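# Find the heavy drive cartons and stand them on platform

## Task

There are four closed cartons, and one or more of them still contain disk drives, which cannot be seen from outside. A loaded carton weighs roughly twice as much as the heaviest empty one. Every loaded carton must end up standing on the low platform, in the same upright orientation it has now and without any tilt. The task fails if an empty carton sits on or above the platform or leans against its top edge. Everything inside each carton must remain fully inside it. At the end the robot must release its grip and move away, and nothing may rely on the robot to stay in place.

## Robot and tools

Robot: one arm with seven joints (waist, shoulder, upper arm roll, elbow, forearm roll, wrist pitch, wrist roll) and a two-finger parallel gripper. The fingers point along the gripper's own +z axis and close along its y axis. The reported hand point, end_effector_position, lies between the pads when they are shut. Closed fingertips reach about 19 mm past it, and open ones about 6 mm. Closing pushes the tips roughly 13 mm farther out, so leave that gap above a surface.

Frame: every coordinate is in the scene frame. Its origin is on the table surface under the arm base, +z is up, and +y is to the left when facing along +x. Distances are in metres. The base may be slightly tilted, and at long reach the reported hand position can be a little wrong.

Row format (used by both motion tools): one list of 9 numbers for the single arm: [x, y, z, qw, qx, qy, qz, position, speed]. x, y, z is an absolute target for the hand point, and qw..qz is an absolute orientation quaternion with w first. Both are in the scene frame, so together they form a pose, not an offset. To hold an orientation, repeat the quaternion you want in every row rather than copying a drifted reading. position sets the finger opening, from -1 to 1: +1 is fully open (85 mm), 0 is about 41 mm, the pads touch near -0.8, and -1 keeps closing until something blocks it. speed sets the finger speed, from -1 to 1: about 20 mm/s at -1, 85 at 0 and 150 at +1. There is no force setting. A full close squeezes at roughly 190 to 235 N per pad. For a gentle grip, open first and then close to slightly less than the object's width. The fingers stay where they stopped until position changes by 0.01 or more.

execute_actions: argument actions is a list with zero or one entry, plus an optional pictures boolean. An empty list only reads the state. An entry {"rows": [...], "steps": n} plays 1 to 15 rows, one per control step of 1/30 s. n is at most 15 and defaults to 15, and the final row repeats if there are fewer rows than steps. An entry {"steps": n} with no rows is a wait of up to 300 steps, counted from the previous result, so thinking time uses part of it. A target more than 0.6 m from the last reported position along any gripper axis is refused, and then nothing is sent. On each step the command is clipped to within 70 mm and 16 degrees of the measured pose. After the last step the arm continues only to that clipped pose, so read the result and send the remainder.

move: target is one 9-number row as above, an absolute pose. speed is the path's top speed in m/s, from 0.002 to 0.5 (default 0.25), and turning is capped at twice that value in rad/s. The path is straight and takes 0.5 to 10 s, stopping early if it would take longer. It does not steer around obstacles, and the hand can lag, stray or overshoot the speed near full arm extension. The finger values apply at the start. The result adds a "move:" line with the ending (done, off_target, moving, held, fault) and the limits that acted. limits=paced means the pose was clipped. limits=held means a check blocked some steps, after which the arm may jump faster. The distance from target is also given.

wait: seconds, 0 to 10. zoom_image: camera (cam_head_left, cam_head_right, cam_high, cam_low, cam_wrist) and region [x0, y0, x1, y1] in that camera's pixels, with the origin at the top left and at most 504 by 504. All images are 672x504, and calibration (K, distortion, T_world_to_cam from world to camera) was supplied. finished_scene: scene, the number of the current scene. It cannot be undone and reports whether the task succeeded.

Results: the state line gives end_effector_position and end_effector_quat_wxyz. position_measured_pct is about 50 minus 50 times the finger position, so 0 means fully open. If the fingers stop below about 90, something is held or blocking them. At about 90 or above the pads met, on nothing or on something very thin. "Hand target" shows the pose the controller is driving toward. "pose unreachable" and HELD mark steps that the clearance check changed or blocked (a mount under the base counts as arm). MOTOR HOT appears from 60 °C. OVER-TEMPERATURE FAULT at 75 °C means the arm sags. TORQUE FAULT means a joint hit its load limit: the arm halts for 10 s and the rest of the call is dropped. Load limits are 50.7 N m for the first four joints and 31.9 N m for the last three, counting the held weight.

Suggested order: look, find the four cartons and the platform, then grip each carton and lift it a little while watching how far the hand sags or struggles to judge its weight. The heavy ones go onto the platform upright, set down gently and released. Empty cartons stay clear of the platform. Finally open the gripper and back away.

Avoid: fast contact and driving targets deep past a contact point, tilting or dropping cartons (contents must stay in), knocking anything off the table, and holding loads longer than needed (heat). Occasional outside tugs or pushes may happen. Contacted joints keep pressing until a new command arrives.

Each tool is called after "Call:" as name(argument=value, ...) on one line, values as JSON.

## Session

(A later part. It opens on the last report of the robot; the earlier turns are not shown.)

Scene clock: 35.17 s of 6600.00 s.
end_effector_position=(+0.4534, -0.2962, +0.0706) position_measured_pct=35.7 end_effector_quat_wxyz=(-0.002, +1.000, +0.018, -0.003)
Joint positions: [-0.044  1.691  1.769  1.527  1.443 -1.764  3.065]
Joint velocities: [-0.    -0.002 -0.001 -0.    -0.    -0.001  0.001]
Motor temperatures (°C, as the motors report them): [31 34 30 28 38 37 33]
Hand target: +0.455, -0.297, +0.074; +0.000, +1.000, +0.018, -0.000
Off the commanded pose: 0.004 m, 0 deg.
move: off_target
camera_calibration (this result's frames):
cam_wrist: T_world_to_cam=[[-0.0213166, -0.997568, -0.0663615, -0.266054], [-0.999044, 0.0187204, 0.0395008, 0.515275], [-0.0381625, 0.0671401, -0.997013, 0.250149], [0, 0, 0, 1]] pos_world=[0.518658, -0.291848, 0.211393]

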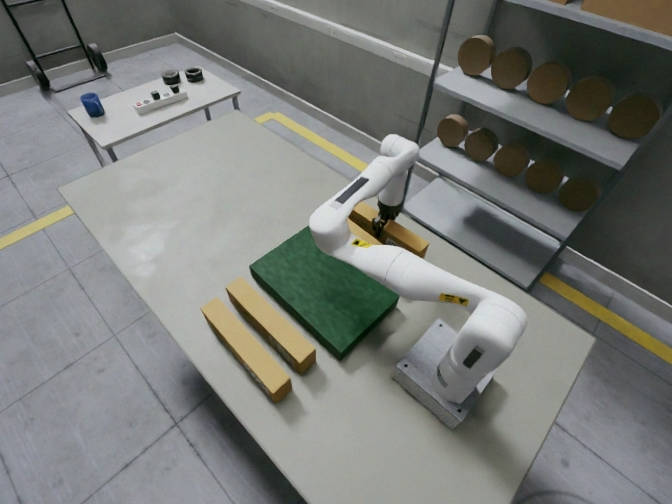

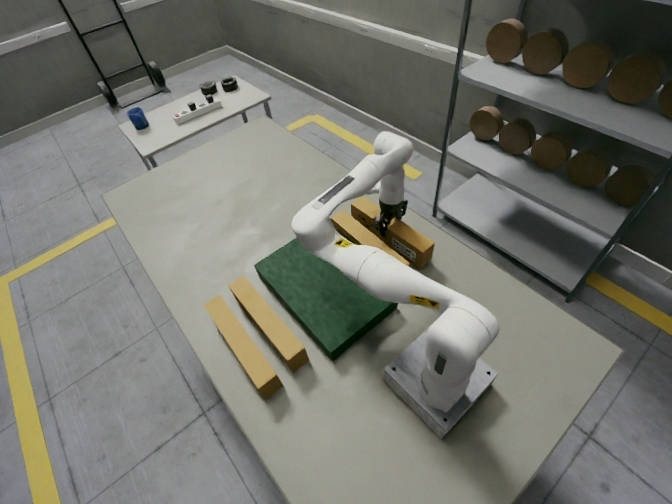

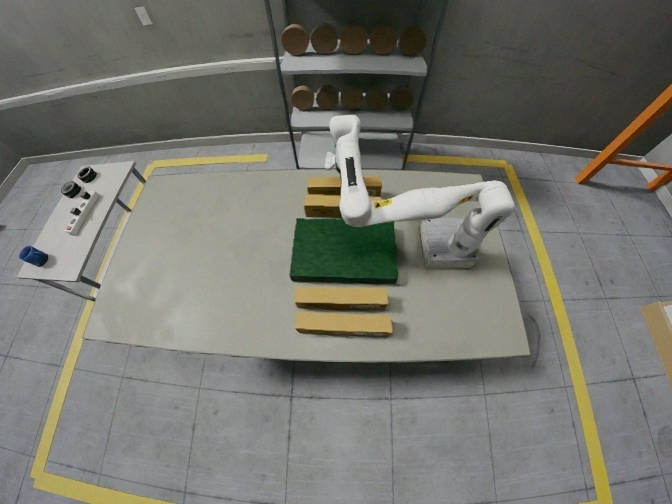

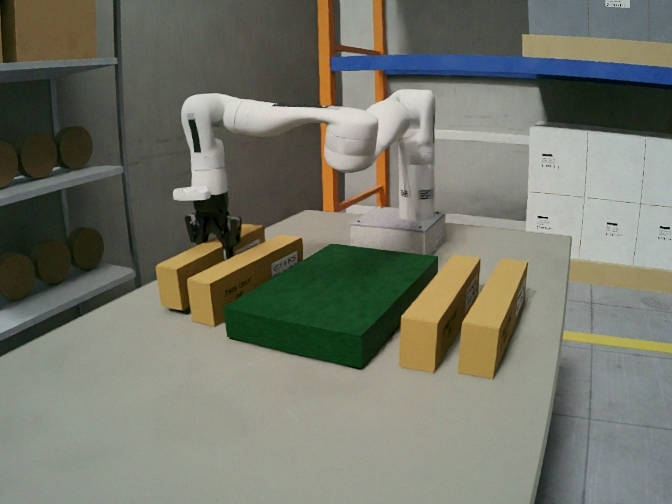

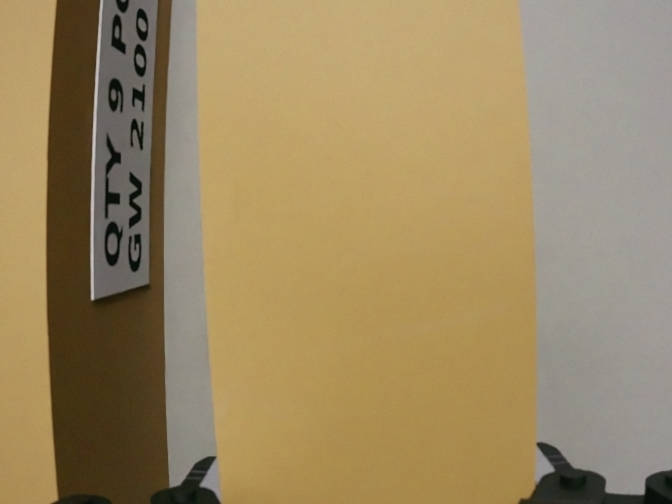

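Probably light (3.4 mm). Next carton.

Call:
move(target=[0.455, -0.297, 0.0565, 0, 1, 0.018, 0, -1, 0], speed=0.025)

Call:
execute_actions(actions=[{"rows":[[0.455, -0.297, 0.057, 0, 1, 0.018, 0, 0.8, 0]],"steps":10}], pictures=false)

Call:
move(target=[0.455, -0.297, 0.11, 0, 1, 0.018, 0, 0.8, 0], speed=0.15)

Call:
move(target=[0.46, -0.2005, 0.11, 0, 1, -0.004, 0, 0.8, 0], speed=0.15)

Call:
move(target=[0.46, -0.2005, 0.056, 0, 1, -0.004, 0, 0.8, 0], speed=0.1)

Call:
execute_actions(actions=[{"rows":[[0.46, -0.2005, 0.056, 0, 1, -0.004, 0, -1, 0]],"steps":15}], pictures=false)

Call:
move(target=[0.46, -0.2005, 0.074, 0, 1, -0.004, 0, -1, 0], speed=0.05)

Scene clock: 47.70 s of 6600.00 s.
end_effector_position=(+0.4546, -0.2968, +0.0566) position_measured_pct=35.7 end_effector_quat_wxyz=(-0.000, +1.000, +0.018, -0.000)
Joint positions: [-0.047  1.713  1.754  1.53   1.418 -1.745  3.061]
Joint velocities: [-0.001 -0.001  0.     0.    -0.001  0.     0.   ]
Motor temperatures (°C, as the motors report them): [31 34 30 28 38 37 33]
Hand target: +0.455, -0.297, +0.056; -0.000, +1.000, +0.018, +0.000
Off the commanded pose: 0.000 m, 0 deg.
After step 90, 8.73 s passed at rest.
move: done
camera_calibration (this result's frames):
cam_wrist: T_world_to_cam=[[-0.0218644, -0.997733, -0.0636483, -0.267552], [-0.999201, 0.0196768, 0.0347963, 0.517597], [-0.033465, 0.0643582, -0.997366, 0.233315], [0, 0, 0, 1]] pos_world=[0.519141, -0.292146, 0.197661]

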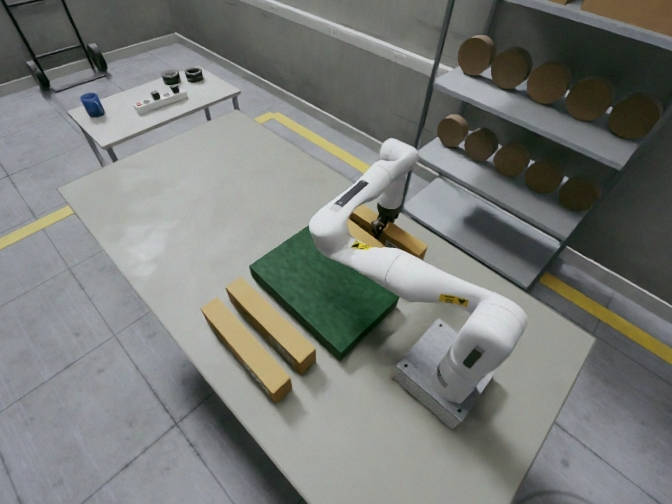

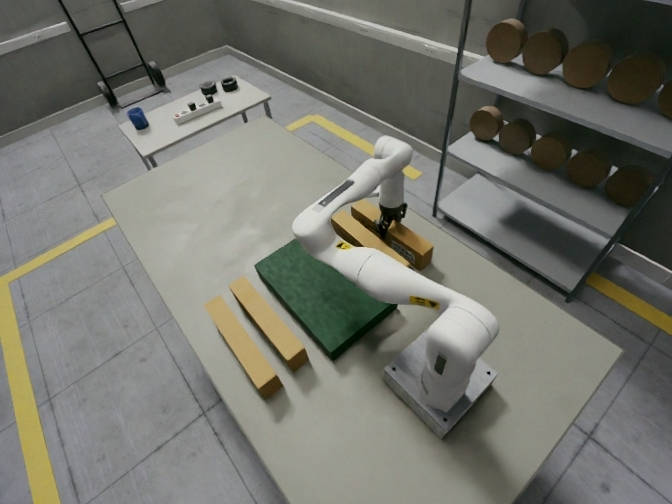

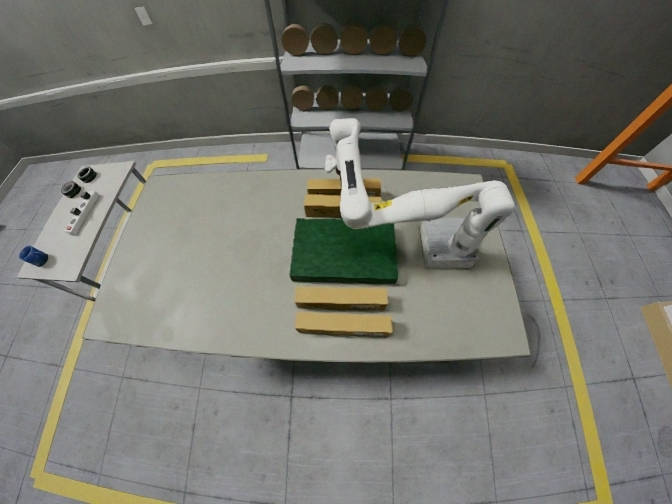

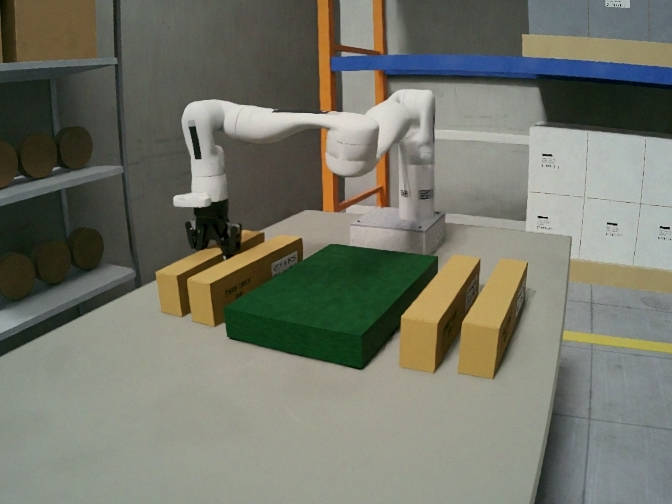

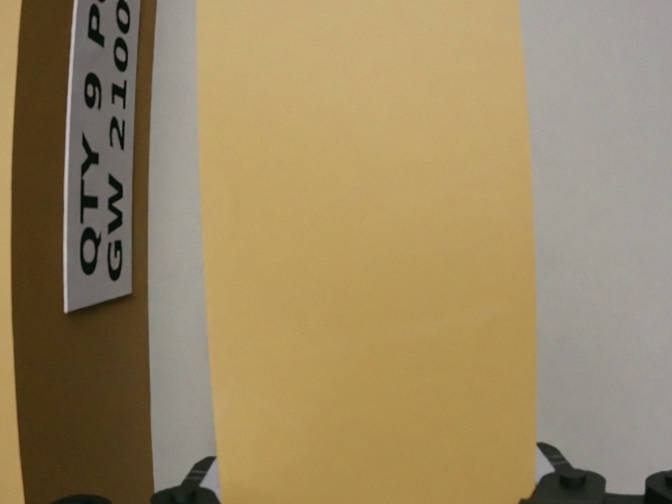

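Scene clock: 48.03 s of 6600.00 s.
end_effector_position=(+0.4550, -0.2970, +0.0570) position_measured_pct=13.9 end_effector_quat_wxyz=(+0.000, +1.000, +0.018, -0.000)
Joint positions: [-0.047  1.712  1.755  1.53   1.418 -1.745  3.062]
Joint velocities: [ 0.001 -0.002  0.001 -0.     0.001 -0.001 -0.001]
Motor temperatures (°C, as the motors report them): [31 34 30 28 38 37 33]
Hand target: +0.455, -0.297, +0.057; +0.000, +1.000, +0.018, +0.000
Off the commanded pose: 0.000 m, 0 deg.
Steps of this call (steps 1 to 10: all 10 steps of this action). Readings (end_effector_position | what the end effector reports):
1: (+0.4546, -0.2969, +0.0567) | position_measured_pct=35.7
2: (+0.4545, -0.2968, +0.0562) | position_measured_pct=35.7
4: (+0.4546, -0.2968, +0.0563) | position_measured_pct=31.3
8: (+0.4549, -0.2970, +0.0569) | position_measured_pct=19.8
10: the state above

Scene clock: 49.10 s of 6600.00 s.
end_effector_position=(+0.4548, -0.2970, +0.1099) position_measured_pct=9.9 end_effector_quat_wxyz=(+0.000, +1.000, +0.018, -0.000)
Joint positions: [-0.037  1.631  1.812  1.516  1.495 -1.806  3.069]
Joint velocities: [ 0.001 -0.004  0.001 -0.001 -0.002 -0.002  0.001]
Motor temperatures (°C, as the motors report them): [31 34 30 28 38 37 33]
Hand target: +0.455, -0.297, +0.110; +0.000, +1.000, +0.018, -0.000
Off the commanded pose: 0.000 m, 0 deg.
move: done
camera_calibration (this result's frames):
cam_wrist: T_world_to_cam=[[-0.0210255, -0.997799, -0.0628828, -0.264822], [-0.999225, 0.0188782, 0.0345494, 0.515781], [-0.0332863, 0.0635605, -0.997423, 0.286171], [0, 0, 0, 1]] pos_world=[0.519339, -0.292166, 0.25096]

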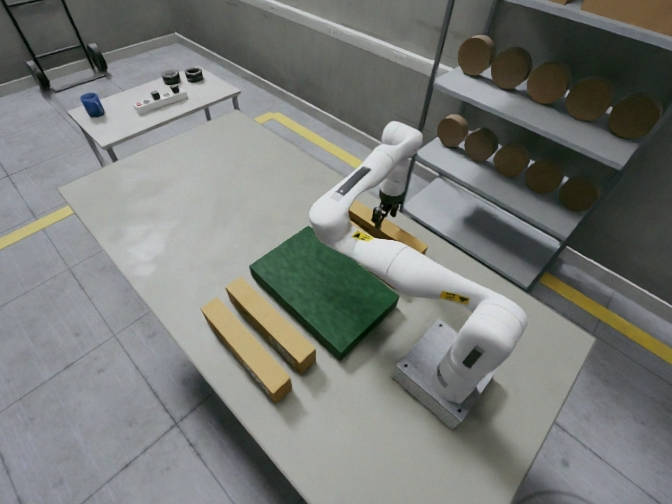

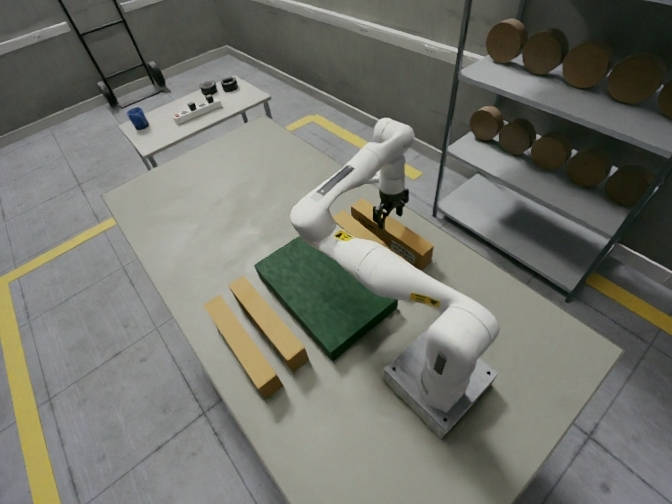

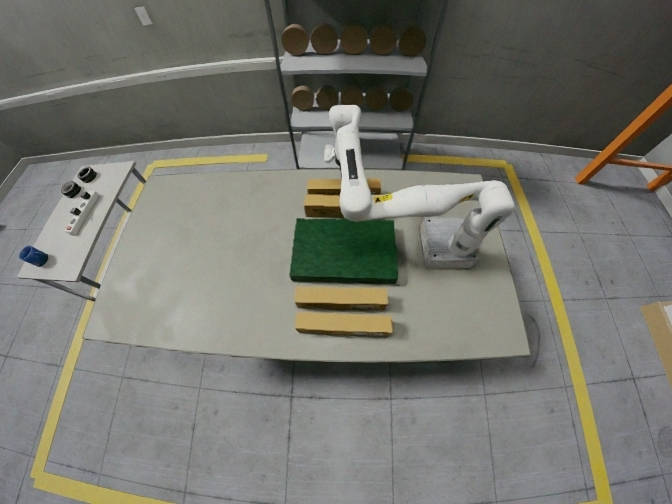

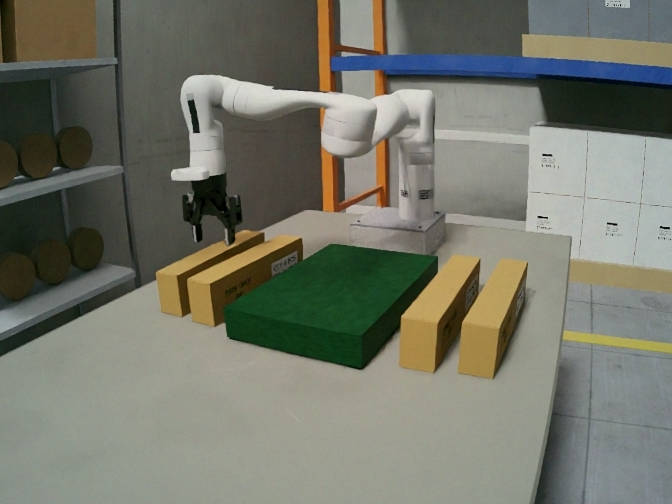

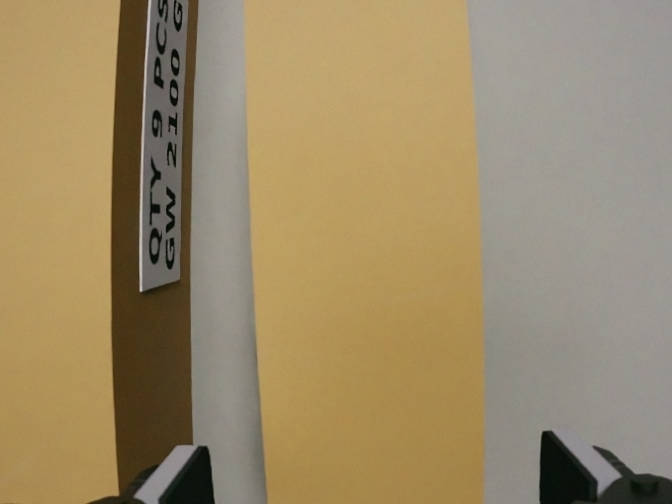

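Scene clock: 50.10 s of 6600.00 s.
end_effector_position=(+0.4595, -0.2008, +0.1100) position_measured_pct=9.9 end_effector_quat_wxyz=(-0.000, +1.000, -0.004, +0.000)
Joint positions: [-0.256  1.651  1.829  1.681  1.516 -1.834  2.968]
Joint velocities: [-0.008  0.002 -0.     0.001  0.    -0.     0.   ]
Motor temperatures (°C, as the motors report them): [31 34 30 28 38 37 33]
Hand target: +0.460, -0.200, +0.110; -0.000, +1.000, -0.004, -0.000
Off the commanded pose: 0.001 m, 0 deg.
move: done
camera_calibration (this result's frames):
cam_wrist: T_world_to_cam=[[-0.0657054, -0.995819, -0.0634647, -0.147679], [-0.997396, 0.0636485, 0.0339083, 0.526922], [-0.0297271, 0.0655274, -0.997408, 0.279078], [0, 0, 0, 1]] pos_world=[0.524143, -0.198886, 0.251115]

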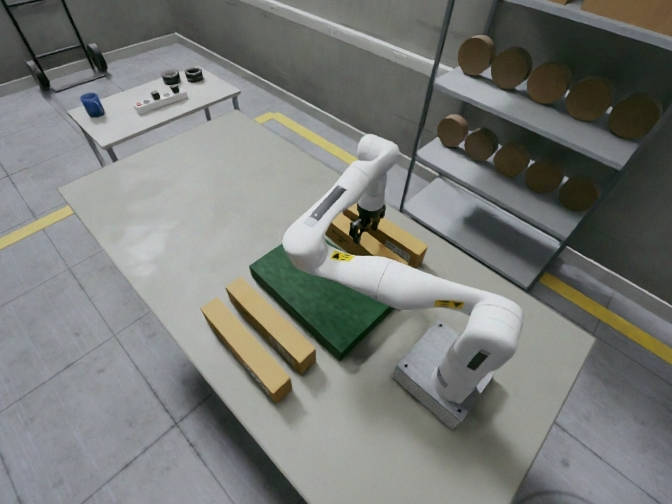

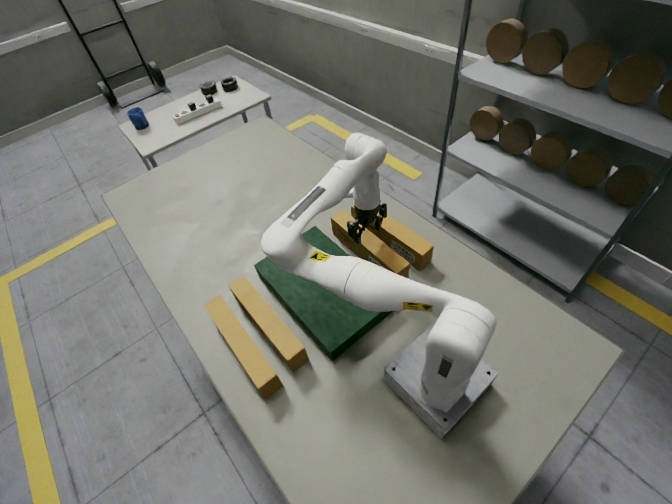

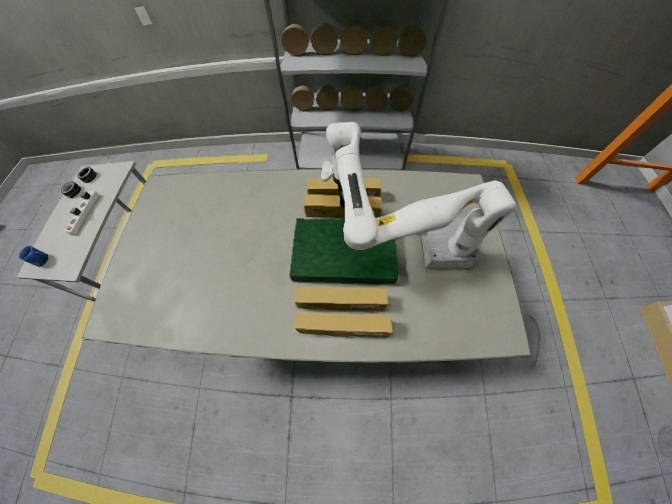

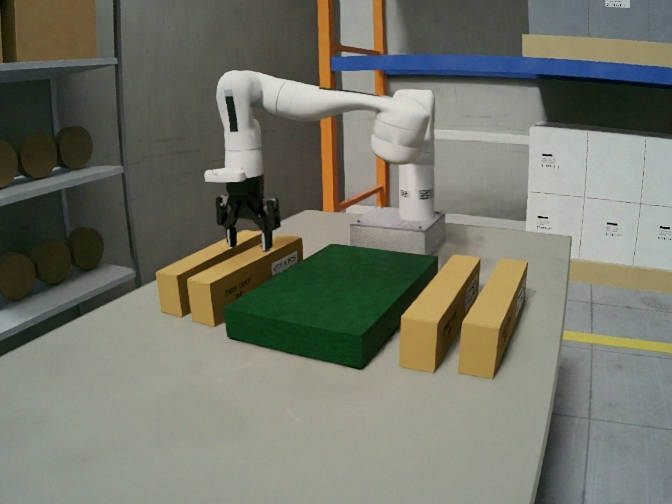

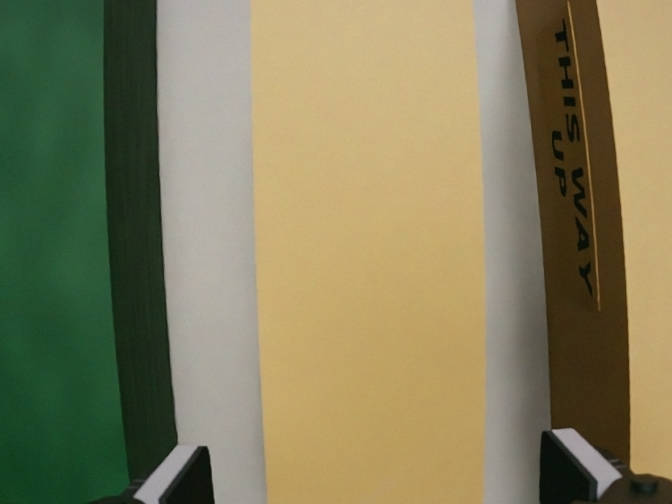

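Scene clock: 50.93 s of 6600.00 s.
end_effector_position=(+0.4602, -0.2004, +0.0561) position_measured_pct=9.9 end_effector_quat_wxyz=(-0.000, +1.000, -0.004, +0.000)
Joint positions: [-0.269  1.738  1.761  1.694  1.423 -1.776  2.954]
Joint velocities: [-0.001  0.003 -0.002  0.     0.001  0.002 -0.001]
Motor temperatures (°C, as the motors report them): [31 34 30 28 38 37 33]
Hand target: +0.460, -0.200, +0.056; -0.000, +1.000, -0.004, +0.000
Off the commanded pose: 0.000 m, 0 deg.
move: done
camera_calibration (this result's frames):
cam_wrist: T_world_to_cam=[[-0.0649072, -0.995862, -0.0636026, -0.151063], [-0.997459, 0.0628712, 0.0335069, 0.529302], [-0.0293695, 0.0656158, -0.997413, 0.225154], [0, 0, 0, 1]] pos_world=[0.524765, -0.19849, 0.197228]

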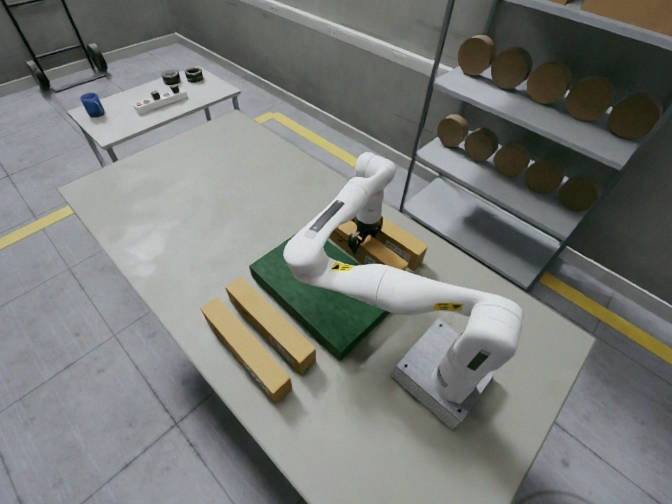

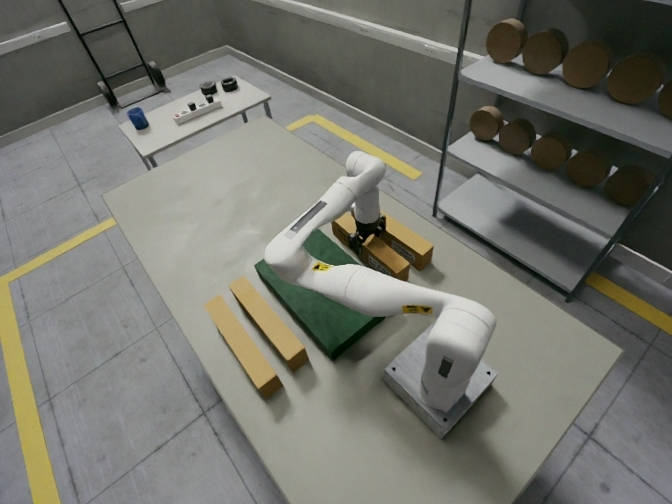

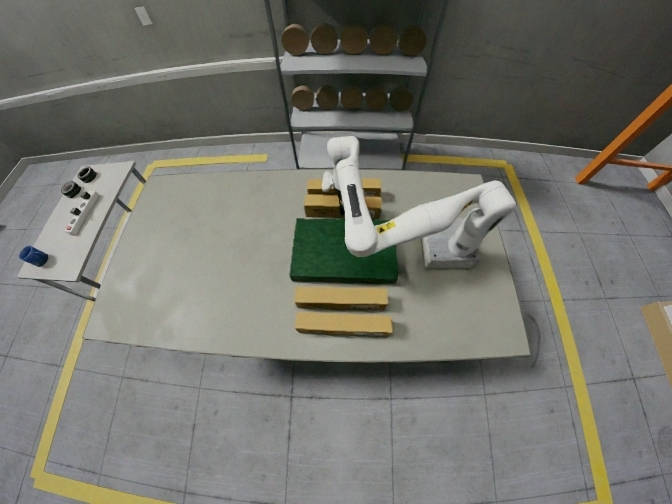

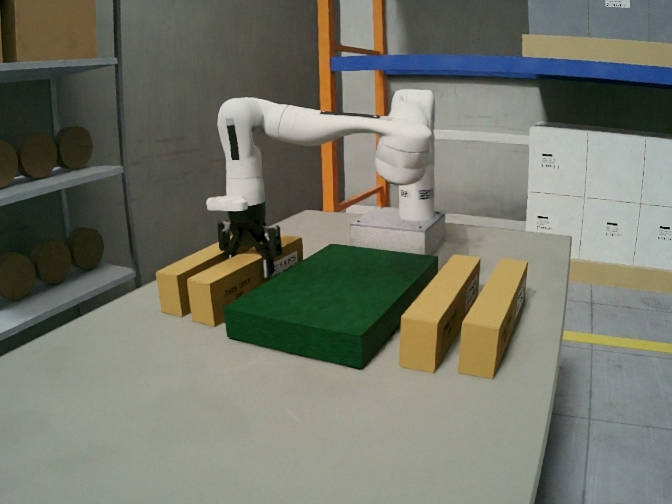

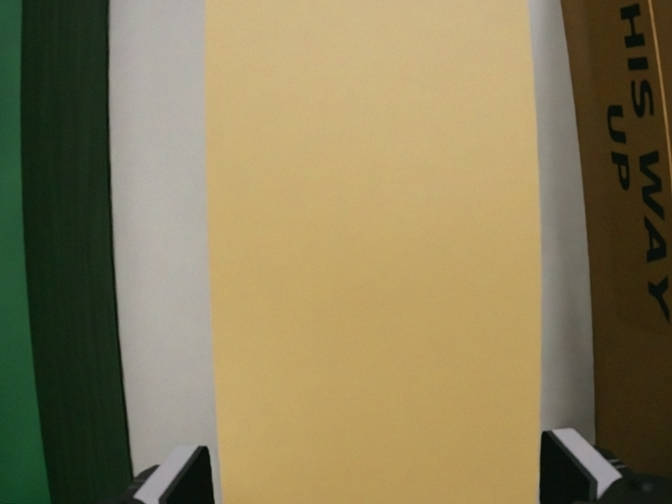

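Scene clock: 51.43 s of 6600.00 s.
end_effector_position=(+0.4602, -0.2005, +0.0566) position_measured_pct=36.1 end_effector_quat_wxyz=(+0.000, +1.000, -0.004, +0.000)
Joint positions: [-0.269  1.737  1.762  1.694  1.423 -1.777  2.954]
Joint velocities: [ 0.     0.     0.001 -0.    -0.001 -0.    -0.   ]
Motor temperatures (°C, as the motors report them): [31 34 30 28 38 37 33]
Hand target: +0.460, -0.201, +0.056; -0.000, +1.000, -0.004, -0.000
Off the commanded pose: 0.001 m, 0 deg.
Steps of this call (steps 1 to 15: all 15 steps of this action). Readings (end_effector_position | what the end effector reports):
1: (+0.4602, -0.2004, +0.0561) | position_measured_pct=9.9
2: (+0.4601, -0.2005, +0.0561) | position_measured_pct=10.3
4: (+0.4600, -0.2005, +0.0560) | position_measured_pct=14.7
8: (+0.4600, -0.2005, +0.0560) | position_measured_pct=25.8
15: the state above

Scene clock: 52.37 s of 6600.00 s.
end_effector_position=(+0.4596, -0.2004, +0.0733) position_measured_pct=36.1 end_effector_quat_wxyz=(-0.000, +1.000, -0.004, -0.001)
Joint positions: [-0.265  1.71   1.783  1.692  1.455 -1.795  2.96 ]
Joint velocities: [ 0.    -0.002 -0.    -0.    -0.001 -0.002 -0.002]
Motor temperatures (°C, as the motors report them): [31 34 30 28 38 37 33]
Hand target: +0.460, -0.201, +0.074; +0.000, +1.000, -0.004, -0.000
Off the commanded pose: 0.001 m, 0 deg.
move: done
camera_calibration (this result's frames):
cam_wrist: T_world_to_cam=[[-0.0649785, -0.995868, -0.0634385, -0.15001], [-0.997393, 0.0628155, 0.0355182, 0.527873], [-0.0313865, 0.065581, -0.997354, 0.243209], [0, 0, 0, 1]] pos_world=[0.524383, -0.198499, 0.2143]

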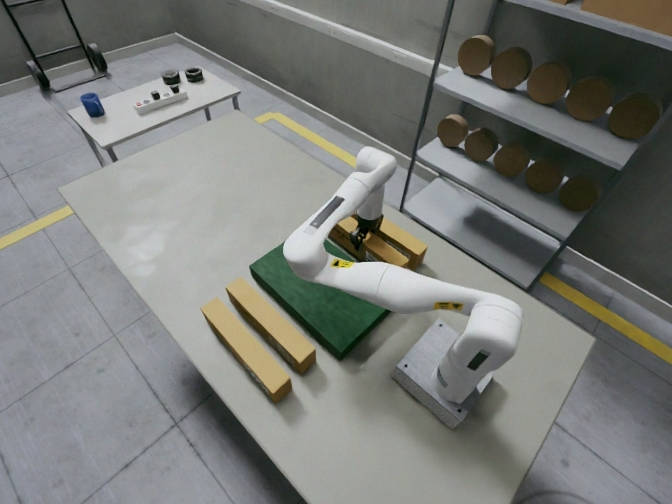

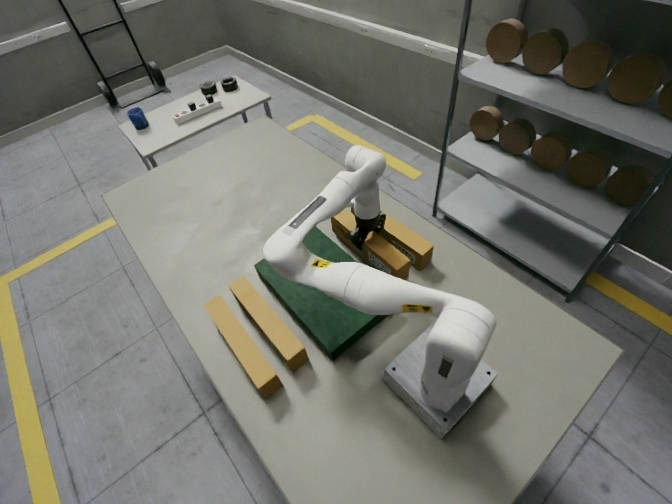

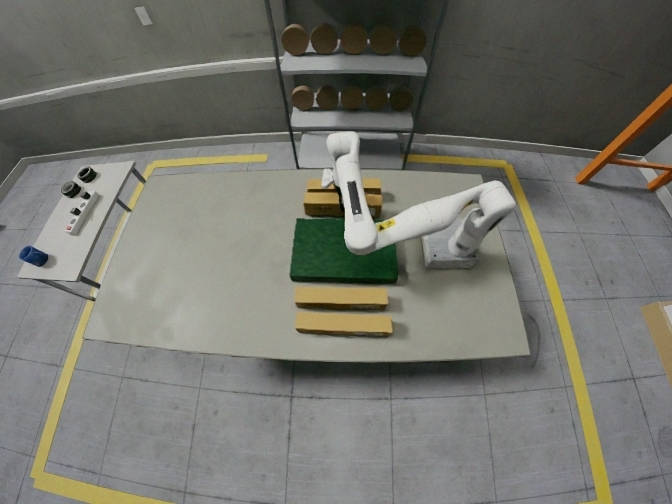

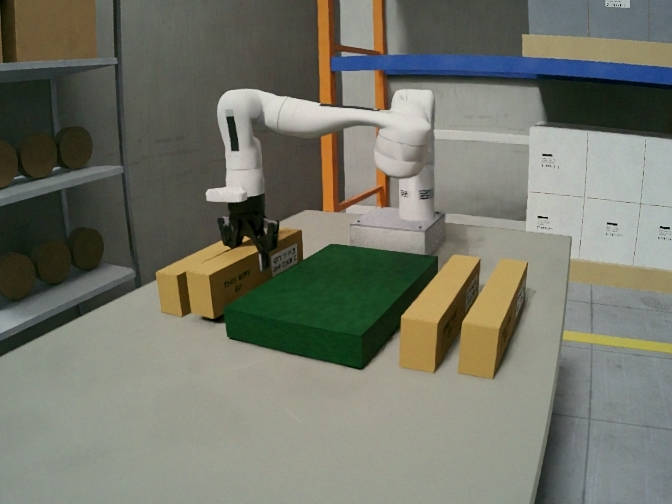

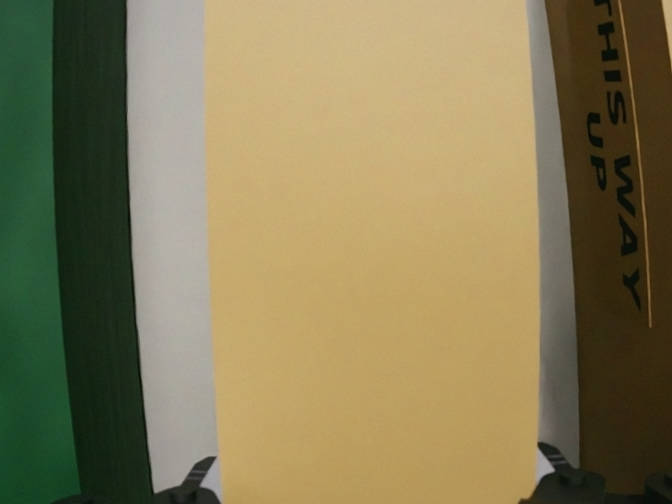

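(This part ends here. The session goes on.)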